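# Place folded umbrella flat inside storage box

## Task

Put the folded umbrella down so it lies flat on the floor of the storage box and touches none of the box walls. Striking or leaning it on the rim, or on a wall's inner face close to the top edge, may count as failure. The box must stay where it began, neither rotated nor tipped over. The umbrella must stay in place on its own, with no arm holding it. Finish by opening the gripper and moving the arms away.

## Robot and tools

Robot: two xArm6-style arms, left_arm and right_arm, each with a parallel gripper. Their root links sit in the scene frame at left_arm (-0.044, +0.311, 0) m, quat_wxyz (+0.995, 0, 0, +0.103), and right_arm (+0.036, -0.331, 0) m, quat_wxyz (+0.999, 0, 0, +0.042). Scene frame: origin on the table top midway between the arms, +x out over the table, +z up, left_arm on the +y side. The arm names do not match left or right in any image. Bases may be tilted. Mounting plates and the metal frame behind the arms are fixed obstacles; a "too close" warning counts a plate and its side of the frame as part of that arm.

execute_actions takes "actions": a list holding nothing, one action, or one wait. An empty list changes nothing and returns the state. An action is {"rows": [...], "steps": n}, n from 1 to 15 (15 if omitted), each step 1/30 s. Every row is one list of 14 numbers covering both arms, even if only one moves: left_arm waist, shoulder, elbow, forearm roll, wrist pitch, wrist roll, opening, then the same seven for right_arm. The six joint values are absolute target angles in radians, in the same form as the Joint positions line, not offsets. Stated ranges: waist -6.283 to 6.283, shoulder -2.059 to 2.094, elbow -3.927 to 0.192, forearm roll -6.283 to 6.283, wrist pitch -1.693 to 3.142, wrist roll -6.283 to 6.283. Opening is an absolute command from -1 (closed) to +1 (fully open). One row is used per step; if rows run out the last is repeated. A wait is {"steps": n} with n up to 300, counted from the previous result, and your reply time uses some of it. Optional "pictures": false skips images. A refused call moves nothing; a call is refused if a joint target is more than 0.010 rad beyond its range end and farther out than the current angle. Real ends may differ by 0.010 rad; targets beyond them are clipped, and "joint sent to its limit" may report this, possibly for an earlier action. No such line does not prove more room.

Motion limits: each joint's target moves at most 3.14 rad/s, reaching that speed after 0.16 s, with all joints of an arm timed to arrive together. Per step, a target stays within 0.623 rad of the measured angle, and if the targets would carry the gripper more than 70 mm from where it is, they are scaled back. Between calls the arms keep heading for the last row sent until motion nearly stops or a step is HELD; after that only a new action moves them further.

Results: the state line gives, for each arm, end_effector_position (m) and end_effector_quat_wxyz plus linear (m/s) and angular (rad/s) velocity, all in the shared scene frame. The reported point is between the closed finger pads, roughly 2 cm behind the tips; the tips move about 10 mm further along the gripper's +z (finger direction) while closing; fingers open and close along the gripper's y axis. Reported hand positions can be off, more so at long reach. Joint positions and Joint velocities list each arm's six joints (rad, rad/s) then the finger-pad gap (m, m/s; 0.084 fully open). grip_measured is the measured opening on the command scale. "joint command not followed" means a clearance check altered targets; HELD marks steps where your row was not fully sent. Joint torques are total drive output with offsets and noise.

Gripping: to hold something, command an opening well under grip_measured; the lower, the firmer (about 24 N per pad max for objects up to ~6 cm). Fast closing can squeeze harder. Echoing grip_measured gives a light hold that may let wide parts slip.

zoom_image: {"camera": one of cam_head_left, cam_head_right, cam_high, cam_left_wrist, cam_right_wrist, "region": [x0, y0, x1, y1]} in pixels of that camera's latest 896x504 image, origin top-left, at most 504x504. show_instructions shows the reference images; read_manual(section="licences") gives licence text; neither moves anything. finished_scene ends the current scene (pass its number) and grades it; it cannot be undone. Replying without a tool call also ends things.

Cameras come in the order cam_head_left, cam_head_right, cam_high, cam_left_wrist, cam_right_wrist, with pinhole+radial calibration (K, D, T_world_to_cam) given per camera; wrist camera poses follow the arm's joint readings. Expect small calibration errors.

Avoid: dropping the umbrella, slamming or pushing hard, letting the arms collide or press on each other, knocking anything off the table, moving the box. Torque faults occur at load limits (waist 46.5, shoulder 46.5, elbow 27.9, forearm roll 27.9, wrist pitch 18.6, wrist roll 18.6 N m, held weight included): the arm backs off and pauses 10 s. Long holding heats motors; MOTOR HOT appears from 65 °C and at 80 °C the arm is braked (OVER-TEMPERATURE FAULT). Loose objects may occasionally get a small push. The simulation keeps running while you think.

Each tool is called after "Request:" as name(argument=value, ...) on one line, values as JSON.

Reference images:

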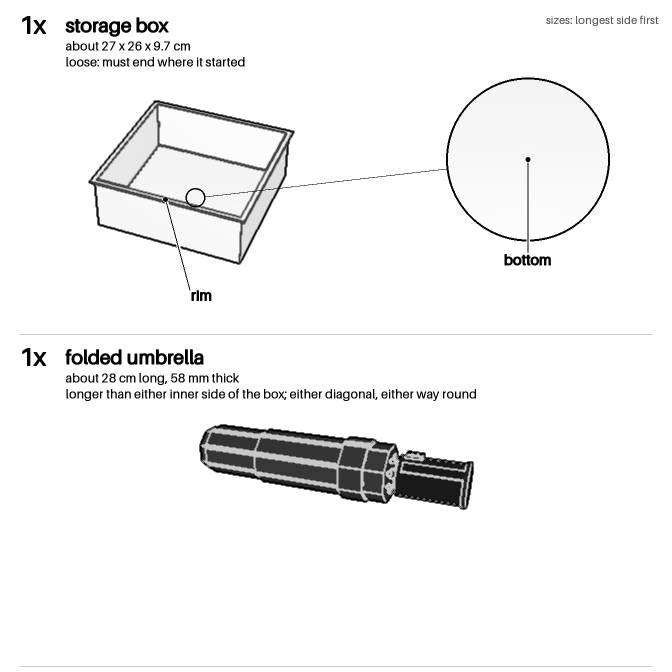

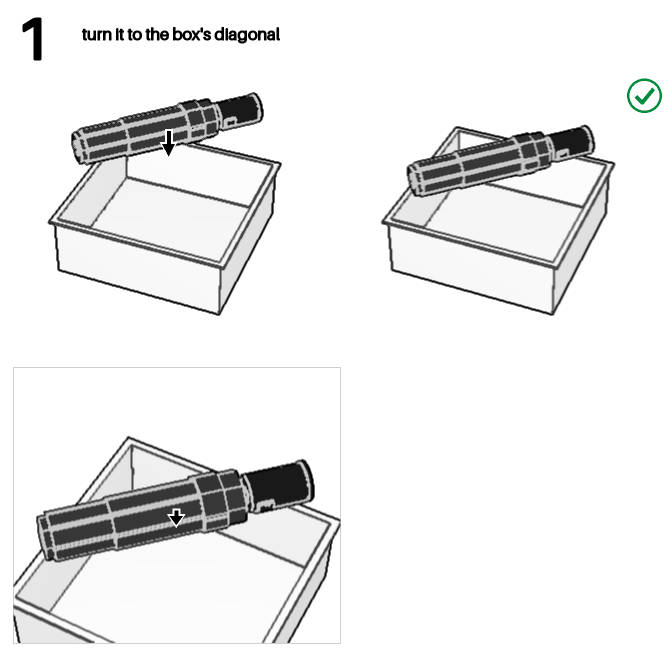

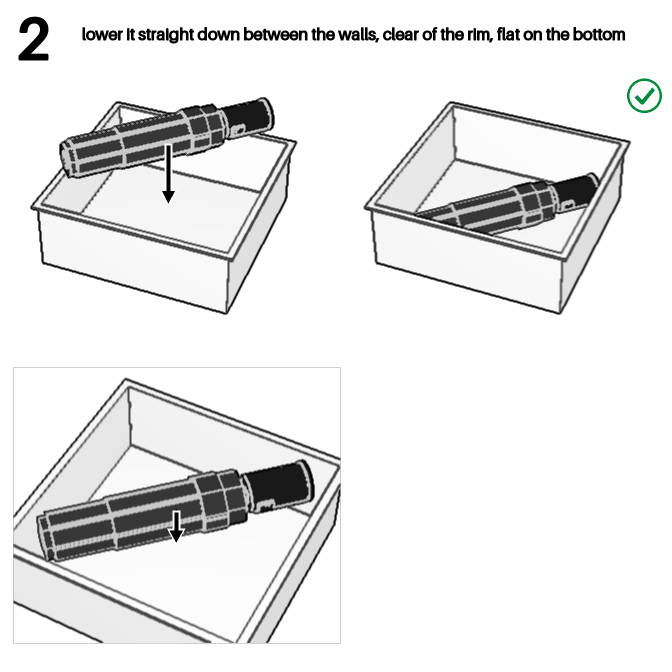

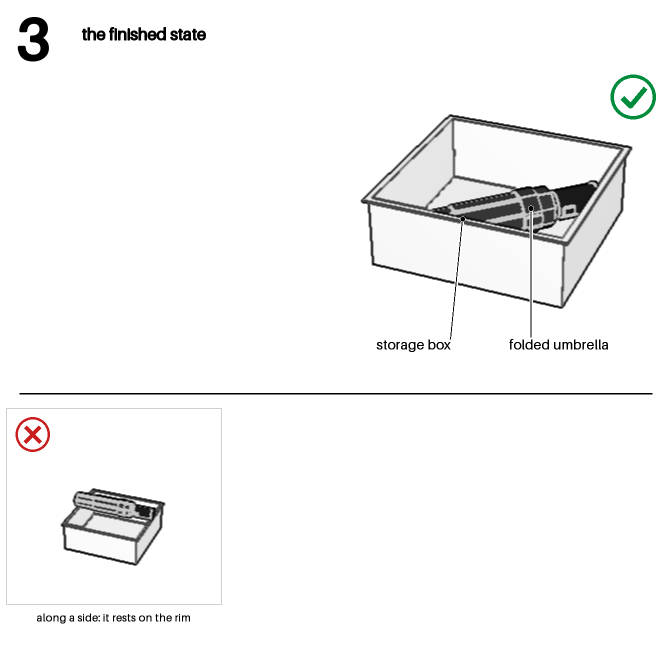

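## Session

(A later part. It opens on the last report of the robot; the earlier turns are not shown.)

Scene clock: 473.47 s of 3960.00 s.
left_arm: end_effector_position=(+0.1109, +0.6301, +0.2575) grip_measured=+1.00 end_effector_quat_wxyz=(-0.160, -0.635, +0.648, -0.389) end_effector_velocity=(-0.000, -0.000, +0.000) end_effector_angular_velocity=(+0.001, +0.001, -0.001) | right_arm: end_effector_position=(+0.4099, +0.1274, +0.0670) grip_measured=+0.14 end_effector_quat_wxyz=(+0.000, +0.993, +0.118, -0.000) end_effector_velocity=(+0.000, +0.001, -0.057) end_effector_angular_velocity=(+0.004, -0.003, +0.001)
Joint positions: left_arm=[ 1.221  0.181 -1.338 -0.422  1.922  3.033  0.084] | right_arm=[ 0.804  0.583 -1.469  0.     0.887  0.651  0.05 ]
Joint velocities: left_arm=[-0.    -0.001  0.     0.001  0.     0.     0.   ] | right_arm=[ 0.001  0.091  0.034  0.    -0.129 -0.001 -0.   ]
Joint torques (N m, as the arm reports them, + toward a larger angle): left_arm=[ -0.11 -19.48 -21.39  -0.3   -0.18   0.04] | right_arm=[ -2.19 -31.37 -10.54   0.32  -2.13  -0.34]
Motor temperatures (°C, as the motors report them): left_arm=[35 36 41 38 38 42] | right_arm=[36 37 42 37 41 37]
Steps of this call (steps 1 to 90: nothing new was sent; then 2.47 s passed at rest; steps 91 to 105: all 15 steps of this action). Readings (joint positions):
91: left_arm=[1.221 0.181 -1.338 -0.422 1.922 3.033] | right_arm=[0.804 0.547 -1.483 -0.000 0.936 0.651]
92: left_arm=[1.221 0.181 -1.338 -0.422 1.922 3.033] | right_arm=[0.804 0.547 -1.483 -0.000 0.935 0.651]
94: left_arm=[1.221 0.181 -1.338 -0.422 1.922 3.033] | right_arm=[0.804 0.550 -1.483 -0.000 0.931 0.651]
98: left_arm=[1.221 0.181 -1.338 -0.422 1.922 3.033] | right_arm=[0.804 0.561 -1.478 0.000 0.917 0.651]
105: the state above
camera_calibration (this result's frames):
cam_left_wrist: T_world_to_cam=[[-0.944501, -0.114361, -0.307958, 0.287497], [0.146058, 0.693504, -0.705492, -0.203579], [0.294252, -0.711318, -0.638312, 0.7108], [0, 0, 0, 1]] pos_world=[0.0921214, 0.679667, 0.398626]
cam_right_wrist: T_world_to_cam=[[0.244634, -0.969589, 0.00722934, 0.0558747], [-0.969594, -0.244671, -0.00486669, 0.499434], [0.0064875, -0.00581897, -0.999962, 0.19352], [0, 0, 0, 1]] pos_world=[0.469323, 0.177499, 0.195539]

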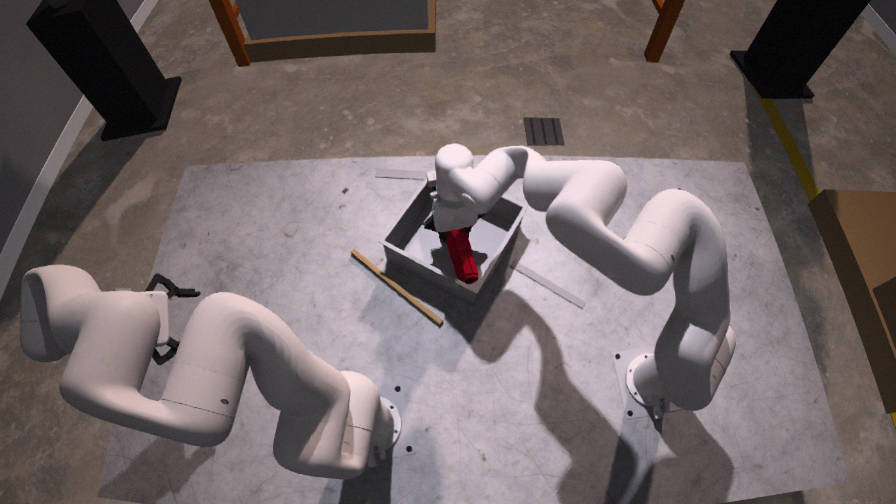

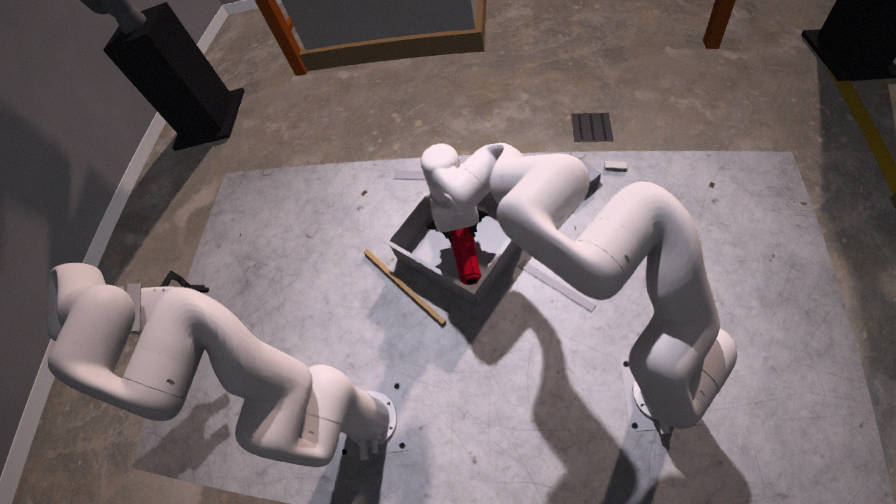

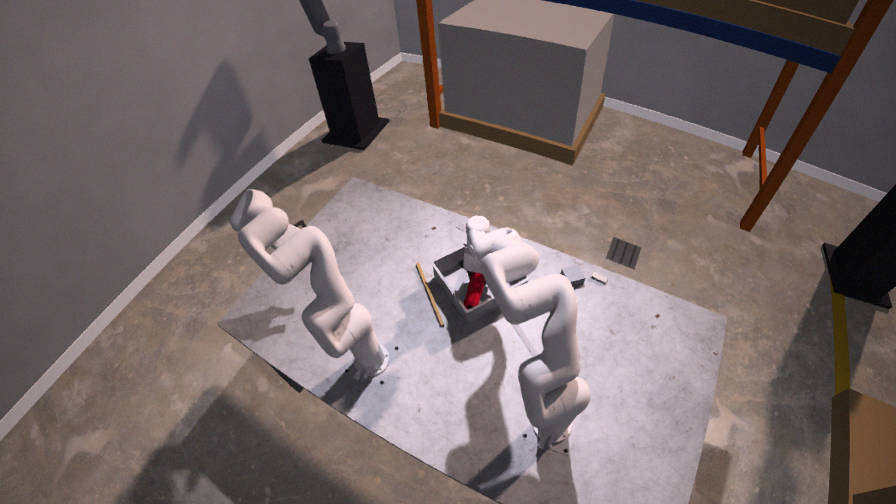

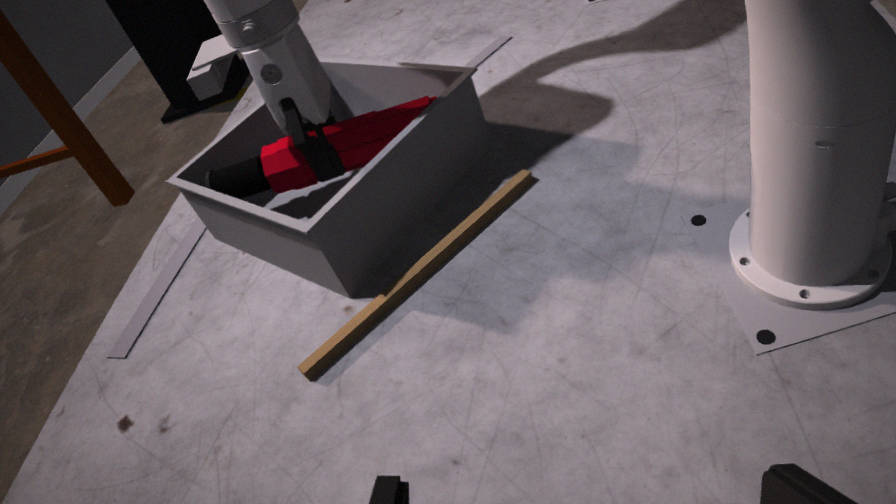

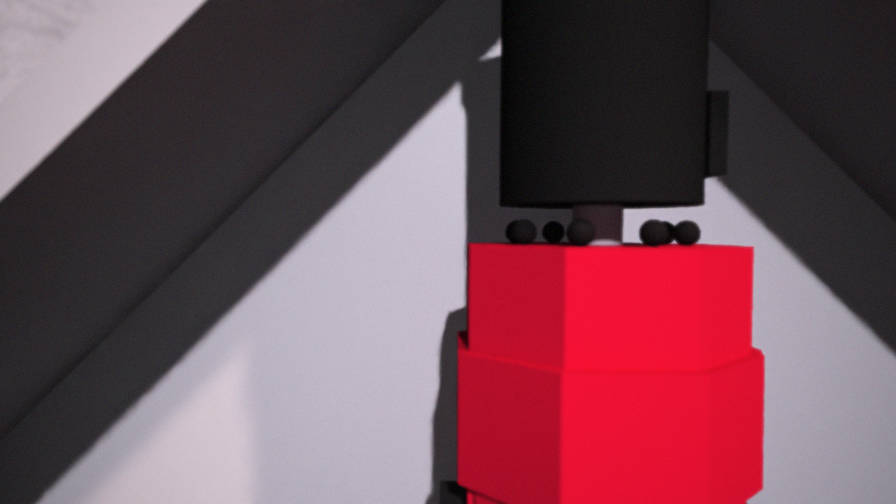

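Request:
execute_actions(actions=[{"rows":[[1.221,0.181,-1.338,-0.422,1.922,3.033,1,0.804,0.5966,-1.4643,0,0.8678,0.651,-0.2],[1.221,0.181,-1.338,-0.422,1.922,3.033,1,0.804,0.5991,-1.4638,0,0.8646,0.651,-0.2],[1.221,0.181,-1.338,-0.422,1.922,3.033,1,0.804,0.6017,-1.4632,0,0.8615,0.651,-0.2],[1.221,0.181,-1.338,-0.422,1.922,3.033,1,0.804,0.6042,-1.4626,0,0.8583,0.651,-0.2],[1.221,0.181,-1.338,-0.422,1.922,3.033,1,0.804,0.6068,-1.4621,0,0.8552,0.651,-0.2],[1.221,0.181,-1.338,-0.422,1.922,3.033,1,0.804,0.6094,-1.4615,0,0.8521,0.651,-0.2],[1.221,0.181,-1.338,-0.422,1.922,3.033,1,0.804,0.6119,-1.4609,0,0.8489,0.651,-0.2],[1.221,0.181,-1.338,-0.422,1.922,3.033,1,0.804,0.6145,-1.4603,0,0.8458,0.651,-0.2],[1.221,0.181,-1.338,-0.422,1.922,3.033,1,0.804,0.6170,-1.4598,0,0.8426,0.651,-0.2],[1.221,0.181,-1.338,-0.422,1.922,3.033,1,0.804,0.6196,-1.4592,0,0.8395,0.651,-0.2],[1.221,0.181,-1.338,-0.422,1.922,3.033,1,0.804,0.6210,-1.4590,0,0.8379,0.651,-0.2],[1.221,0.181,-1.338,-0.422,1.922,3.033,1,0.804,0.6224,-1.4588,0,0.8363,0.651,-0.2],[1.221,0.181,-1.338,-0.422,1.922,3.033,1,0.804,0.6238,-1.4586,0,0.8347,0.651,-0.2],[1.221,0.181,-1.338,-0.422,1.922,3.033,1,0.804,0.6252,-1.4584,0,0.8331,0.651,-0.2],[1.221,0.181,-1.338,-0.422,1.922,3.033,1,0.804,0.6267,-1.4581,0,0.8314,0.651,-0.2]],"steps":15}], pictures=false)

Request:
execute_actions(actions=[{"steps":15}], pictures=true)

Scene clock: 485.43 s of 3960.00 s.
left_arm: end_effector_position=(+0.1109, +0.6301, +0.2575) grip_measured=+1.00 end_effector_quat_wxyz=(-0.160, -0.635, +0.648, -0.389) end_effector_velocity=(-0.000, -0.001, -0.000) end_effector_angular_velocity=(-0.003, +0.001, -0.001) | right_arm: end_effector_position=(+0.4097, +0.1272, +0.0439) grip_measured=+0.14 end_effector_quat_wxyz=(+0.000, +0.993, +0.118, -0.000) end_effector_velocity=(+0.001, +0.001, -0.026) end_effector_angular_velocity=(+0.004, -0.003, -0.000)
Joint positions: left_arm=[ 1.221  0.181 -1.338 -0.422  1.922  3.033  0.084] | right_arm=[ 0.804  0.621 -1.459  0.     0.838  0.651  0.05 ]
Joint velocities: left_arm=[ 0.    -0.     0.001  0.     0.002 -0.     0.   ] | right_arm=[ 0.     0.047  0.007  0.    -0.058  0.     0.   ]
Joint torques (N m, as the arm reports them, + toward a larger angle): left_arm=[ -0.33 -19.37 -21.47  -0.73  -0.04  -0.01] | right_arm=[ -2.19 -32.25 -10.29   0.4   -2.27  -0.3 ]
Motor temperatures (°C, as the motors report them): left_arm=[35 36 41 38 38 42] | right_arm=[36 37 42 37 41 37]
Steps of this call (steps 1 to 30: the robot went on to your last target; steps 31 to 90: nothing new was sent; then 8.47 s passed at rest; steps 91 to 105: all 15 steps of this action). Readings (joint positions):
91: left_arm=[1.221 0.181 -1.338 -0.422 1.922 3.033] | right_arm=[0.804 0.594 -1.465 -0.000 0.871 0.651]
92: left_arm=[1.221 0.181 -1.338 -0.422 1.922 3.033] | right_arm=[0.804 0.594 -1.465 -0.000 0.870 0.651]
94: left_arm=[1.221 0.181 -1.338 -0.422 1.922 3.033] | right_arm=[0.804 0.596 -1.465 -0.000 0.867 0.651]
98: left_arm=[1.221 0.181 -1.338 -0.422 1.922 3.033] | right_arm=[0.804 0.606 -1.462 0.000 0.857 0.651]
105: the state above

Scene clock: 485.93 s of 3960.00 s.
left_arm: end_effector_position=(+0.1109, +0.6301, +0.2575) grip_measured=+1.00 end_effector_quat_wxyz=(-0.160, -0.635, +0.648, -0.389) end_effector_velocity=(+0.000, +0.001, -0.000) end_effector_angular_velocity=(+0.002, -0.000, +0.001) | right_arm: end_effector_position=(+0.4098, +0.1274, +0.0411) grip_measured=+0.14 end_effector_quat_wxyz=(-0.000, +0.993, +0.118, +0.000) end_effector_velocity=(+0.000, +0.000, +0.000) end_effector_angular_velocity=(+0.001, -0.000, -0.001)
Joint positions: left_arm=[ 1.221  0.181 -1.338 -0.422  1.922  3.033  0.084] | right_arm=[ 0.804  0.627 -1.458 -0.     0.831  0.651  0.05 ]
Joint velocities: left_arm=[ 0.     0.001 -0.002 -0.    -0.001 -0.    -0.   ] | right_arm=[-0.    -0.001  0.001  0.001 -0.001 -0.    -0.   ]
Joint torques (N m, as the arm reports them, + toward a larger angle): left_arm=[ -0.12 -18.92 -21.63  -0.5   -0.19  -0.02] | right_arm=[ -2.36 -31.81 -10.21   0.36  -2.06  -0.33]
Motor temperatures (°C, as the motors report them): left_arm=[35 36 41 38 38 42] | right_arm=[36 37 42 37 41 37]
Steps of this call (steps 1 to 15: the robot went on to your last target). Readings (joint positions):
1: left_arm=[1.221 0.181 -1.338 -0.422 1.922 3.033] | right_arm=[0.804 0.623 -1.459 0.000 0.836 0.651]
2: left_arm=[1.221 0.181 -1.338 -0.422 1.922 3.033] | right_arm=[0.804 0.624 -1.458 0.000 0.835 0.651]
4: left_arm=[1.221 0.181 -1.338 -0.422 1.922 3.033] | right_arm=[0.804 0.626 -1.458 0.000 0.833 0.651]
8: left_arm=[1.221 0.181 -1.338 -0.422 1.922 3.033] | right_arm=[0.804 0.626 -1.458 -0.000 0.832 0.651]
15: the state above
All arms were judged still, so your last target was given up. Only a new action makes them travel on or press farther. Fingers that are still opening or closing keep moving.
camera_calibration (this result's frames):
cam_left_wrist: T_world_to_cam=[[-0.944501, -0.114362, -0.307958, 0.287497], [0.146058, 0.693504, -0.705492, -0.203579], [0.294252, -0.711318, -0.638312, 0.7108], [0, 0, 0, 1]] pos_world=[0.0921214, 0.679667, 0.398626]
cam_right_wrist: T_world_to_cam=[[0.244635, -0.96959, 0.00698572, 0.0560468], [-0.969592, -0.244672, -0.00519524, 0.499286], [0.00674646, -0.00550236, -0.999962, 0.167454], [0, 0, 0, 1]] pos_world=[0.469263, 0.177425, 0.16965]

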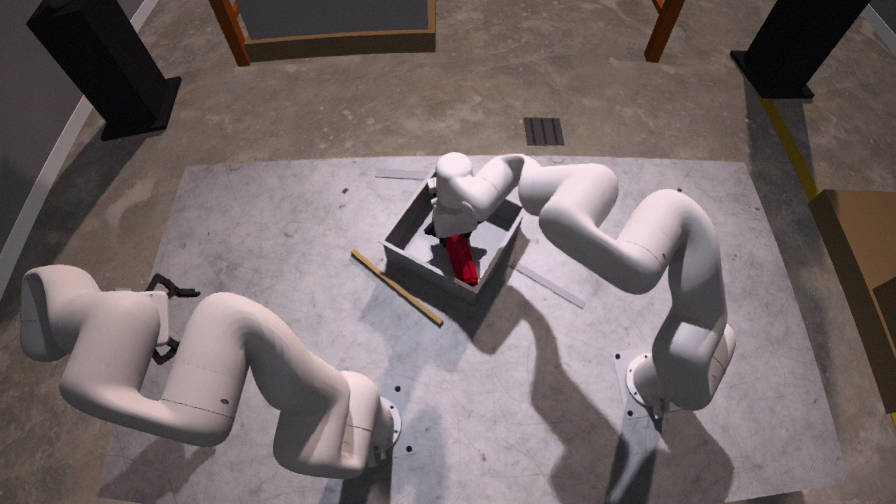

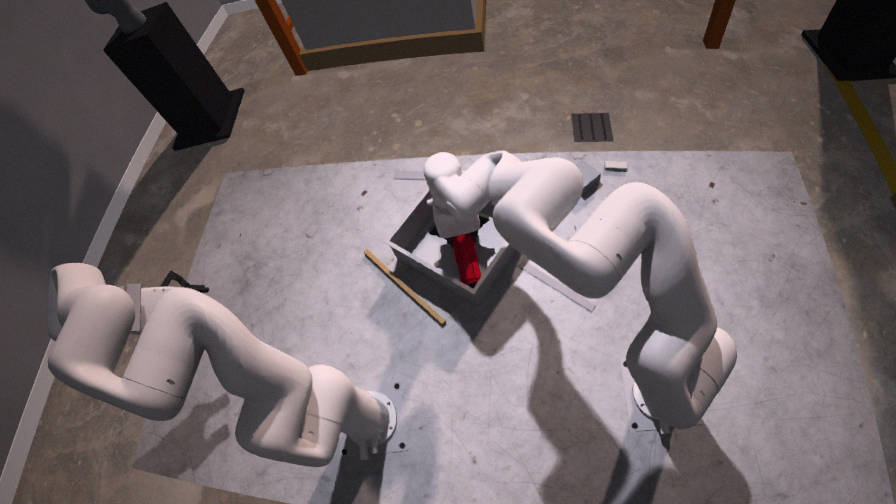

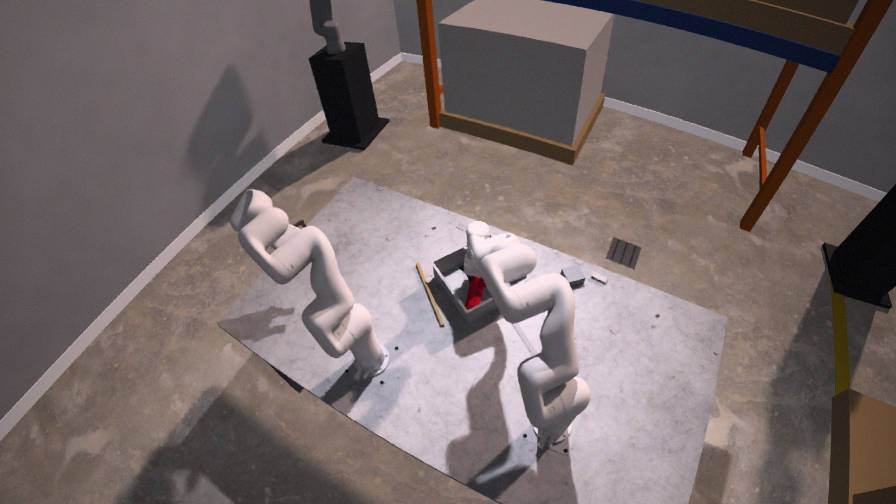

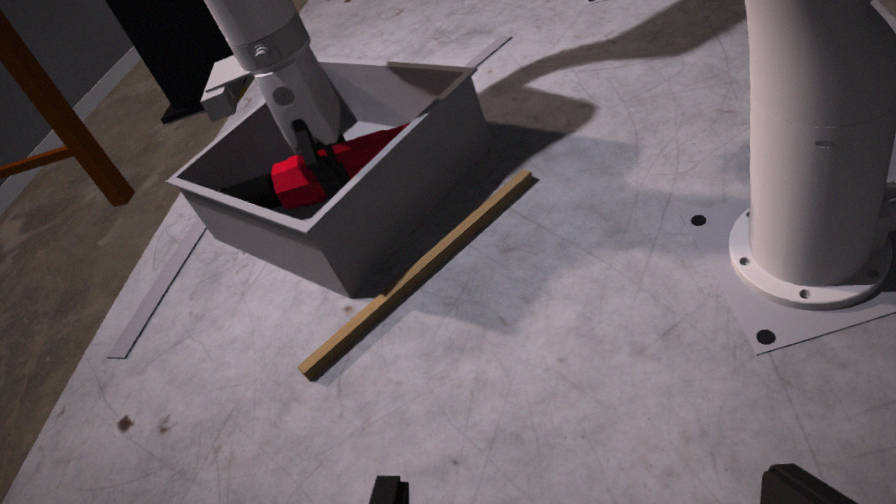

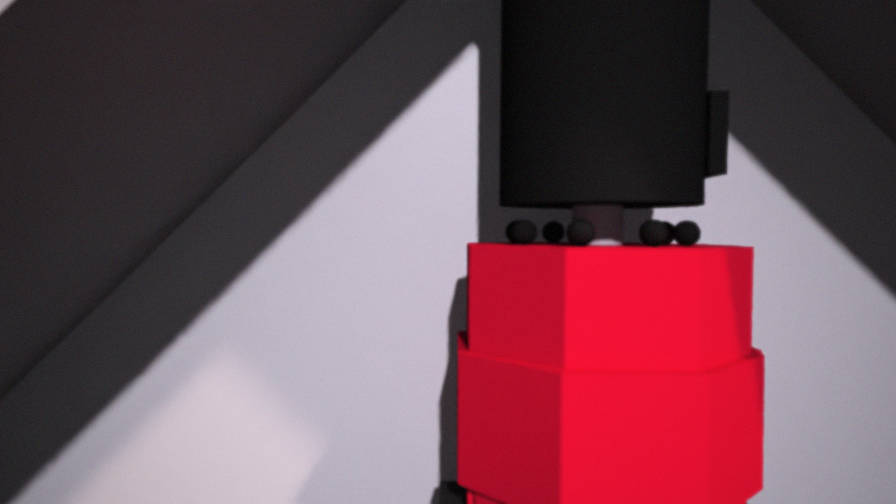

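Request:
execute_actions(actions=[{"rows":[[1.221,0.181,-1.338,-0.422,1.922,3.033,1,0.804,0.6272,-1.4580,0,0.8308,0.651,-0.2],[1.221,0.181,-1.338,-0.422,1.922,3.033,1,0.804,0.6278,-1.4579,0,0.8302,0.651,-0.2],[1.221,0.181,-1.338,-0.422,1.922,3.033,1,0.804,0.6283,-1.4579,0,0.8296,0.651,-0.2],[1.221,0.181,-1.338,-0.422,1.922,3.033,1,0.804,0.6289,-1.4578,0,0.8290,0.651,-0.2],[1.221,0.181,-1.338,-0.422,1.922,3.033,1,0.804,0.6294,-1.4577,0,0.8283,0.651,-0.2],[1.221,0.181,-1.338,-0.422,1.922,3.033,1,0.804,0.6300,-1.4576,0,0.8277,0.651,-0.2],[1.221,0.181,-1.338,-0.422,1.922,3.033,1,0.804,0.6305,-1.4575,0,0.8271,0.651,-0.2],[1.221,0.181,-1.338,-0.422,1.922,3.033,1,0.804,0.6310,-1.4575,0,0.8265,0.651,-0.2],[1.221,0.181,-1.338,-0.422,1.922,3.033,1,0.804,0.6316,-1.4574,0,0.8258,0.651,-0.2],[1.221,0.181,-1.338,-0.422,1.922,3.033,1,0.804,0.6321,-1.4573,0,0.8252,0.651,-0.2]],"steps":15}], pictures=false)

Request:
execute_actions(actions=[{"steps":6}], pictures=true)

Scene clock: 492.87 s of 3960.00 s.
left_arm: end_effector_position=(+0.1109, +0.6301, +0.2575) grip_measured=+1.00 end_effector_quat_wxyz=(-0.160, -0.635, +0.648, -0.389) end_effector_velocity=(-0.000, -0.000, +0.000) end_effector_angular_velocity=(-0.000, +0.000, -0.001) | right_arm: end_effector_position=(+0.4099, +0.1273, +0.0382) grip_measured=+0.14 end_effector_quat_wxyz=(-0.000, +0.993, +0.118, +0.000) end_effector_velocity=(+0.001, +0.000, -0.000) end_effector_angular_velocity=(+0.001, -0.002, -0.001)
Joint positions: left_arm=[ 1.221  0.181 -1.338 -0.422  1.922  3.033  0.084] | right_arm=[ 0.804  0.632 -1.457 -0.     0.825  0.651  0.05 ]
Joint velocities: left_arm=[-0.     0.    -0.     0.     0.001  0.    -0.   ] | right_arm=[ 0.     0.001 -0.001 -0.001 -0.003  0.002  0.   ]
Joint torques (N m, as the arm reports them, + toward a larger angle): left_arm=[  0.14 -19.41 -21.37  -0.22  -0.22  -0.04] | right_arm=[ -2.31 -31.54 -10.18   0.44  -2.06  -0.36]
Motor temperatures (°C, as the motors report them): left_arm=[35 36 41 38 38 42] | right_arm=[36 37 42 37 41 37]
Steps of this call (steps 1 to 90: nothing new was sent; then 3.43 s passed at rest; steps 91 to 105: all 15 steps of this action). Readings (joint positions):
91: left_arm=[1.221 0.181 -1.338 -0.422 1.922 3.033] | right_arm=[0.804 0.627 -1.458 0.000 0.831 0.651]
92: left_arm=[1.221 0.181 -1.338 -0.422 1.922 3.033] | right_arm=[0.804 0.627 -1.458 -0.000 0.831 0.651]
94: left_arm=[1.221 0.181 -1.338 -0.422 1.922 3.033] | right_arm=[0.804 0.627 -1.458 -0.000 0.831 0.651]
98: left_arm=[1.221 0.181 -1.338 -0.422 1.922 3.033] | right_arm=[0.804 0.629 -1.458 0.000 0.829 0.651]
105: the state above

Scene clock: 493.07 s of 3960.00 s.
left_arm: end_effector_position=(+0.1109, +0.6301, +0.2575) grip_measured=+1.00 end_effector_quat_wxyz=(-0.160, -0.635, +0.648, -0.389) end_effector_velocity=(-0.000, -0.000, -0.001) end_effector_angular_velocity=(-0.001, +0.000, +0.000) | right_arm: end_effector_position=(+0.4099, +0.1274, +0.0381) grip_measured=+0.14 end_effector_quat_wxyz=(-0.000, +0.993, +0.118, +0.000) end_effector_velocity=(+0.001, +0.000, +0.001) end_effector_angular_velocity=(+0.001, -0.001, +0.003)
Joint positions: left_arm=[ 1.221  0.181 -1.338 -0.422  1.922  3.033  0.084] | right_arm=[ 0.804  0.632 -1.457 -0.     0.825  0.651  0.05 ]
Joint velocities: left_arm=[ 0.     0.001  0.001  0.    -0.     0.     0.   ] | right_arm=[-0.    -0.    -0.002 -0.001  0.    -0.003  0.   ]
Joint torques (N m, as the arm reports them, + toward a larger angle): left_arm=[  0.13 -19.47 -21.27  -0.34  -0.06   0.04] | right_arm=[ -2.2  -31.38 -10.09   0.44  -2.11  -0.28]
Motor temperatures (°C, as the motors report them): left_arm=[35 36 41 38 38 42] | right_arm=[36 37 42 37 41 37]
Steps of this call (steps 1 to 6: the robot went on to your last target). Readings (joint positions):
1: left_arm=[1.221 0.181 -1.338 -0.422 1.922 3.033] | right_arm=[0.804 0.632 -1.457 -0.000 0.825 0.651]
2: left_arm=[1.221 0.181 -1.338 -0.422 1.922 3.033] | right_arm=[0.804 0.632 -1.457 -0.000 0.825 0.651]
4: left_arm=[1.221 0.181 -1.338 -0.422 1.922 3.033] | right_arm=[0.804 0.632 -1.457 -0.000 0.825 0.651]
6: the state above
camera_calibration (this result's frames):
cam_left_wrist: T_world_to_cam=[[-0.944501, -0.114362, -0.307958, 0.287497], [0.146058, 0.693504, -0.705492, -0.203579], [0.294252, -0.711318, -0.638312, 0.7108], [0, 0, 0, 1]] pos_world=[0.0921214, 0.679667, 0.398626]
cam_right_wrist: T_world_to_cam=[[0.244628, -0.969592, 0.0069593, 0.0560685], [-0.969593, -0.244666, -0.00523843, 0.499286], [0.00678184, -0.00546623, -0.999962, 0.164437], [0, 0, 0, 1]] pos_world=[0.469273, 0.177421, 0.166656]

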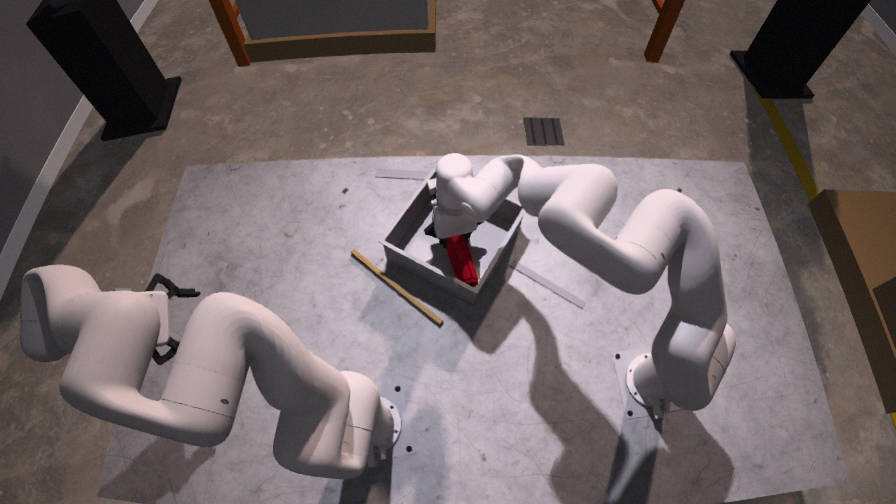

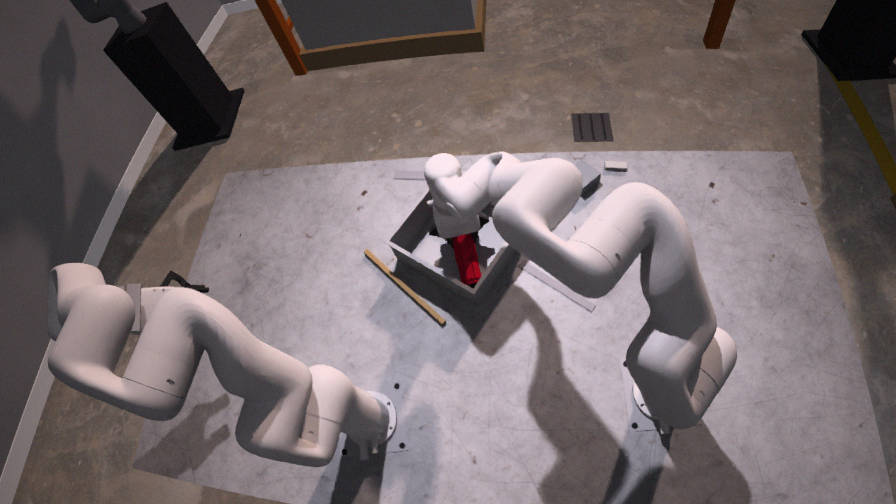

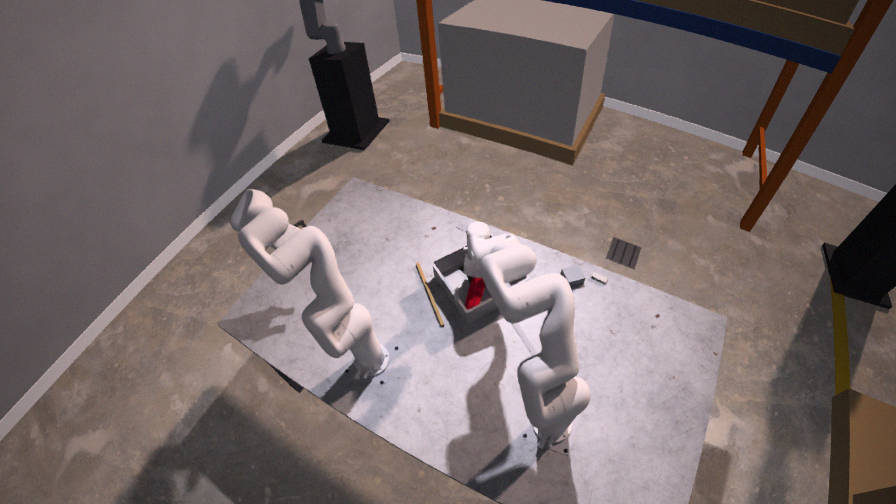

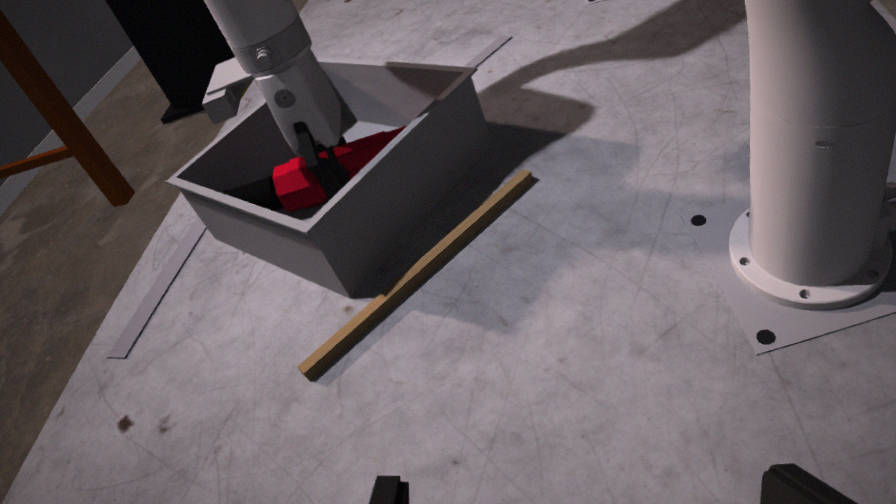

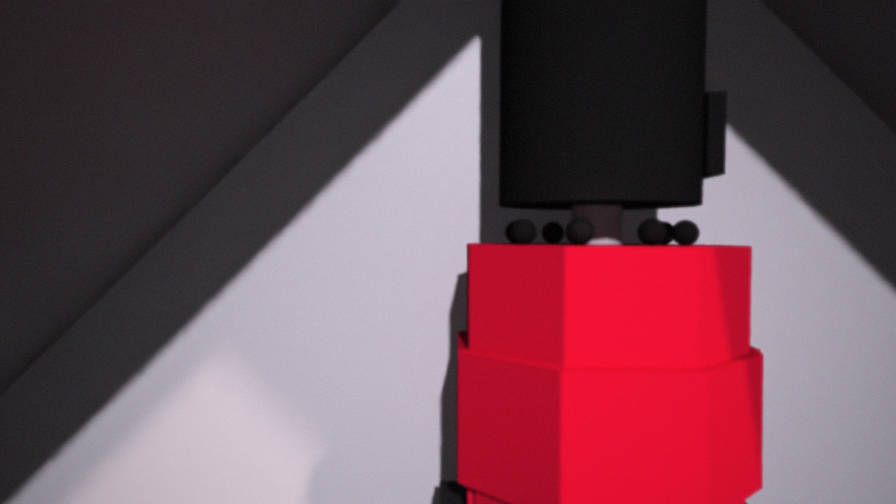

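Request:
execute_actions(actions=[{"rows":[[1.221,0.181,-1.338,-0.422,1.922,3.033,1,0.804,0.6326,-1.4573,0,0.8246,0.651,-0.2],[1.221,0.181,-1.338,-0.422,1.922,3.033,1,0.804,0.6331,-1.4572,0,0.8241,0.651,-0.2],[1.221,0.181,-1.338,-0.422,1.922,3.033,1,0.804,0.6336,-1.4571,0,0.8235,0.651,-0.2],[1.221,0.181,-1.338,-0.422,1.922,3.033,1,0.804,0.6341,-1.4570,0,0.8229,0.651,-0.2],[1.221,0.181,-1.338,-0.422,1.922,3.033,1,0.804,0.6346,-1.4570,0,0.8223,0.651,-0.2],[1.221,0.181,-1.338,-0.422,1.922,3.033,1,0.804,0.6351,-1.4569,0,0.8218,0.651,-0.2],[1.221,0.181,-1.338,-0.422,1.922,3.033,1,0.804,0.6357,-1.4568,0,0.8211,0.651,-0.2]],"steps":13}], pictures=true)

Scene clock: 498.57 s of 3960.00 s.
left_arm: end_effector_position=(+0.1109, +0.6301, +0.2575) grip_measured=+1.00 end_effector_quat_wxyz=(-0.160, -0.635, +0.648, -0.389) end_effector_velocity=(+0.000, +0.000, +0.001) end_effector_angular_velocity=(+0.002, -0.001, -0.000) | right_arm: end_effector_position=(+0.4102, +0.1278, +0.0371) grip_measured=+0.14 end_effector_quat_wxyz=(-0.001, +0.993, +0.118, +0.001) end_effector_velocity=(+0.000, +0.000, -0.001) end_effector_angular_velocity=(+0.001, -0.000, -0.002)
Joint positions: left_arm=[ 1.221  0.181 -1.338 -0.422  1.922  3.033  0.084] | right_arm=[ 0.804  0.634 -1.458  0.     0.821  0.651  0.05 ]
Joint velocities: left_arm=[ 0.    -0.001 -0.002 -0.     0.001  0.     0.   ] | right_arm=[ 0.     0.002  0.     0.001 -0.003  0.002  0.   ]
Joint torques (N m, as the arm reports them, + toward a larger angle): left_arm=[  0.19 -19.45 -21.67  -0.59  -0.18   0.06] | right_arm=[ -2.06 -28.11  -8.97   0.53  -2.21  -0.29]
Motor temperatures (°C, as the motors report them): left_arm=[35 36 41 38 38 42] | right_arm=[36 37 42 37 41 37]
Steps of this call (steps 1 to 15: the robot went on to your last target; steps 16 to 90: nothing new was sent; then 2.07 s passed at rest; steps 91 to 103: all 13 steps of this action). Readings (joint positions):
91: left_arm=[1.221 0.181 -1.338 -0.422 1.922 3.033] | right_arm=[0.804 0.632 -1.457 0.000 0.825 0.651]
92: left_arm=[1.221 0.181 -1.338 -0.422 1.922 3.033] | right_arm=[0.804 0.632 -1.457 -0.000 0.825 0.651]
94: left_arm=[1.221 0.181 -1.338 -0.422 1.922 3.033] | right_arm=[0.804 0.633 -1.457 -0.000 0.825 0.651]
98: left_arm=[1.221 0.181 -1.338 -0.422 1.922 3.033] | right_arm=[0.804 0.634 -1.458 0.000 0.823 0.651]
103: the state above
camera_calibration (this result's frames):
cam_left_wrist: T_world_to_cam=[[-0.944501, -0.114362, -0.307959, 0.287497], [0.146058, 0.693504, -0.705492, -0.203579], [0.294252, -0.711318, -0.638312, 0.7108], [0, 0, 0, 1]] pos_world=[0.0921214, 0.679667, 0.398626]
cam_right_wrist: T_world_to_cam=[[0.244631, -0.969598, 0.00594927, 0.0564436], [-0.969585, -0.244668, -0.00658108, 0.49974], [0.0078366, -0.00415838, -0.999961, 0.162806], [0, 0, 0, 1]] pos_world=[0.469457, 0.177675, 0.165752]

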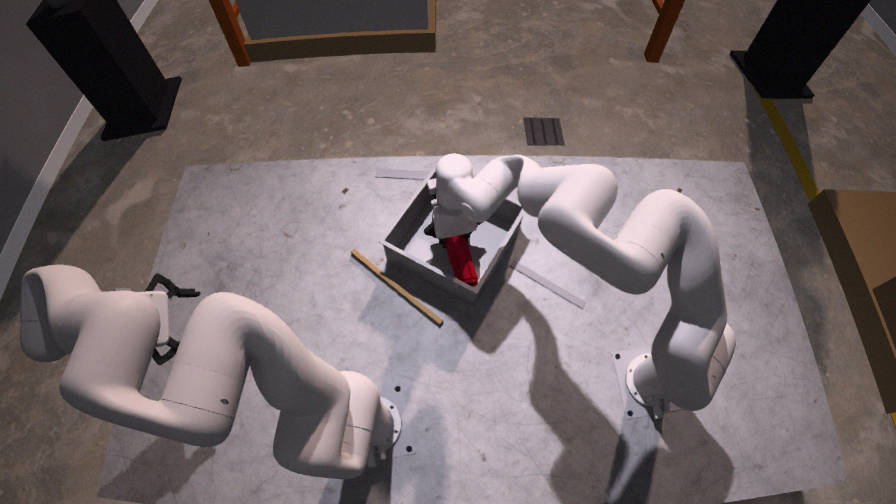

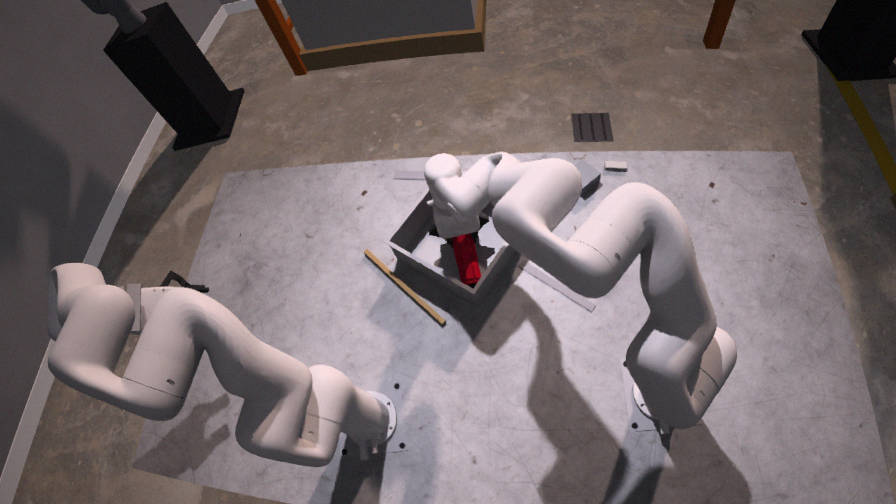

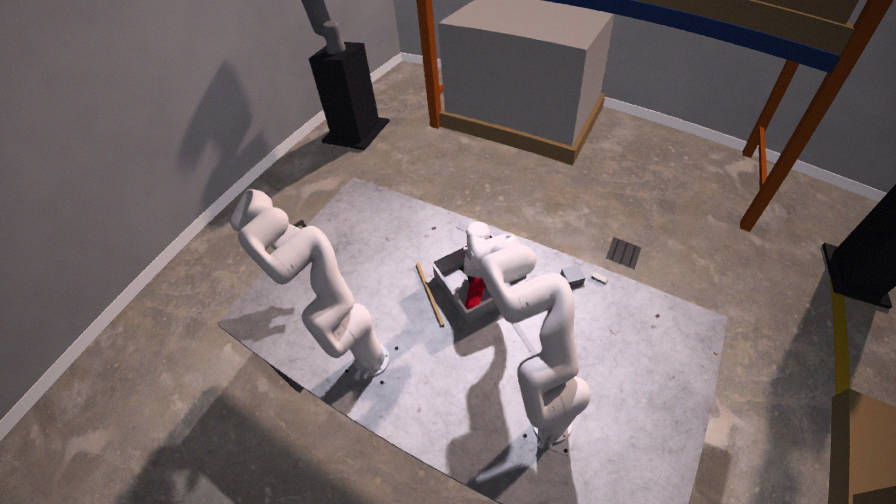

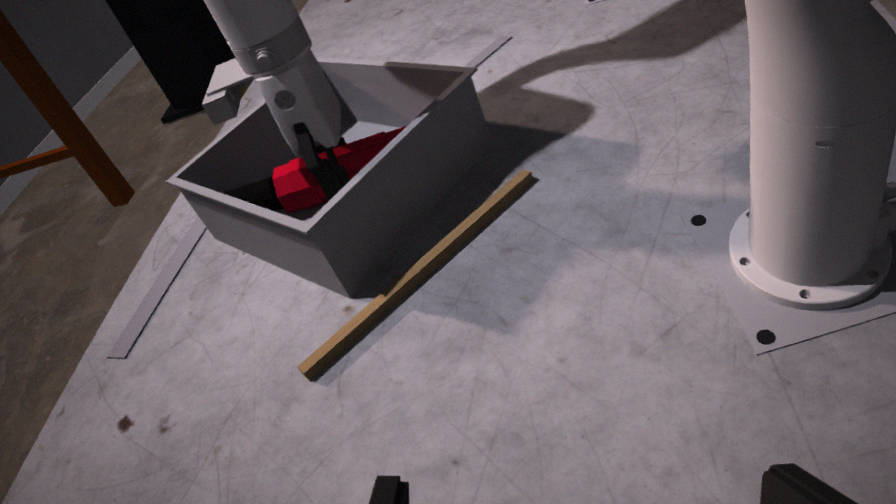

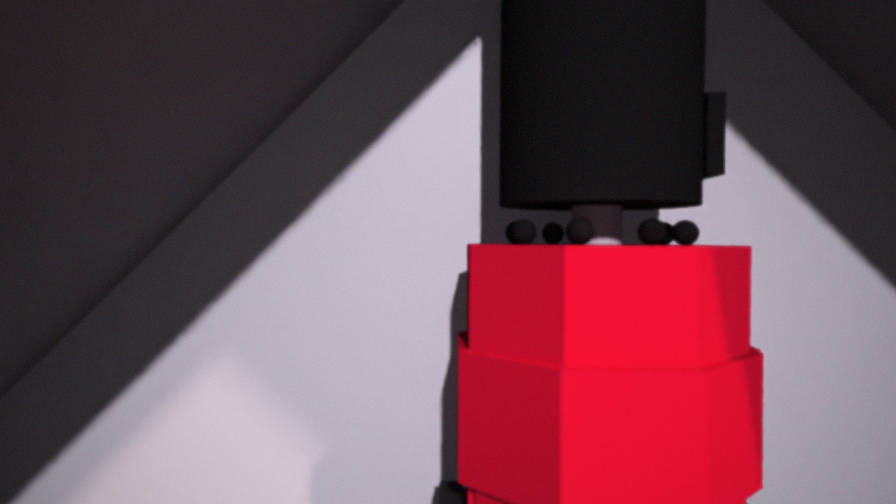

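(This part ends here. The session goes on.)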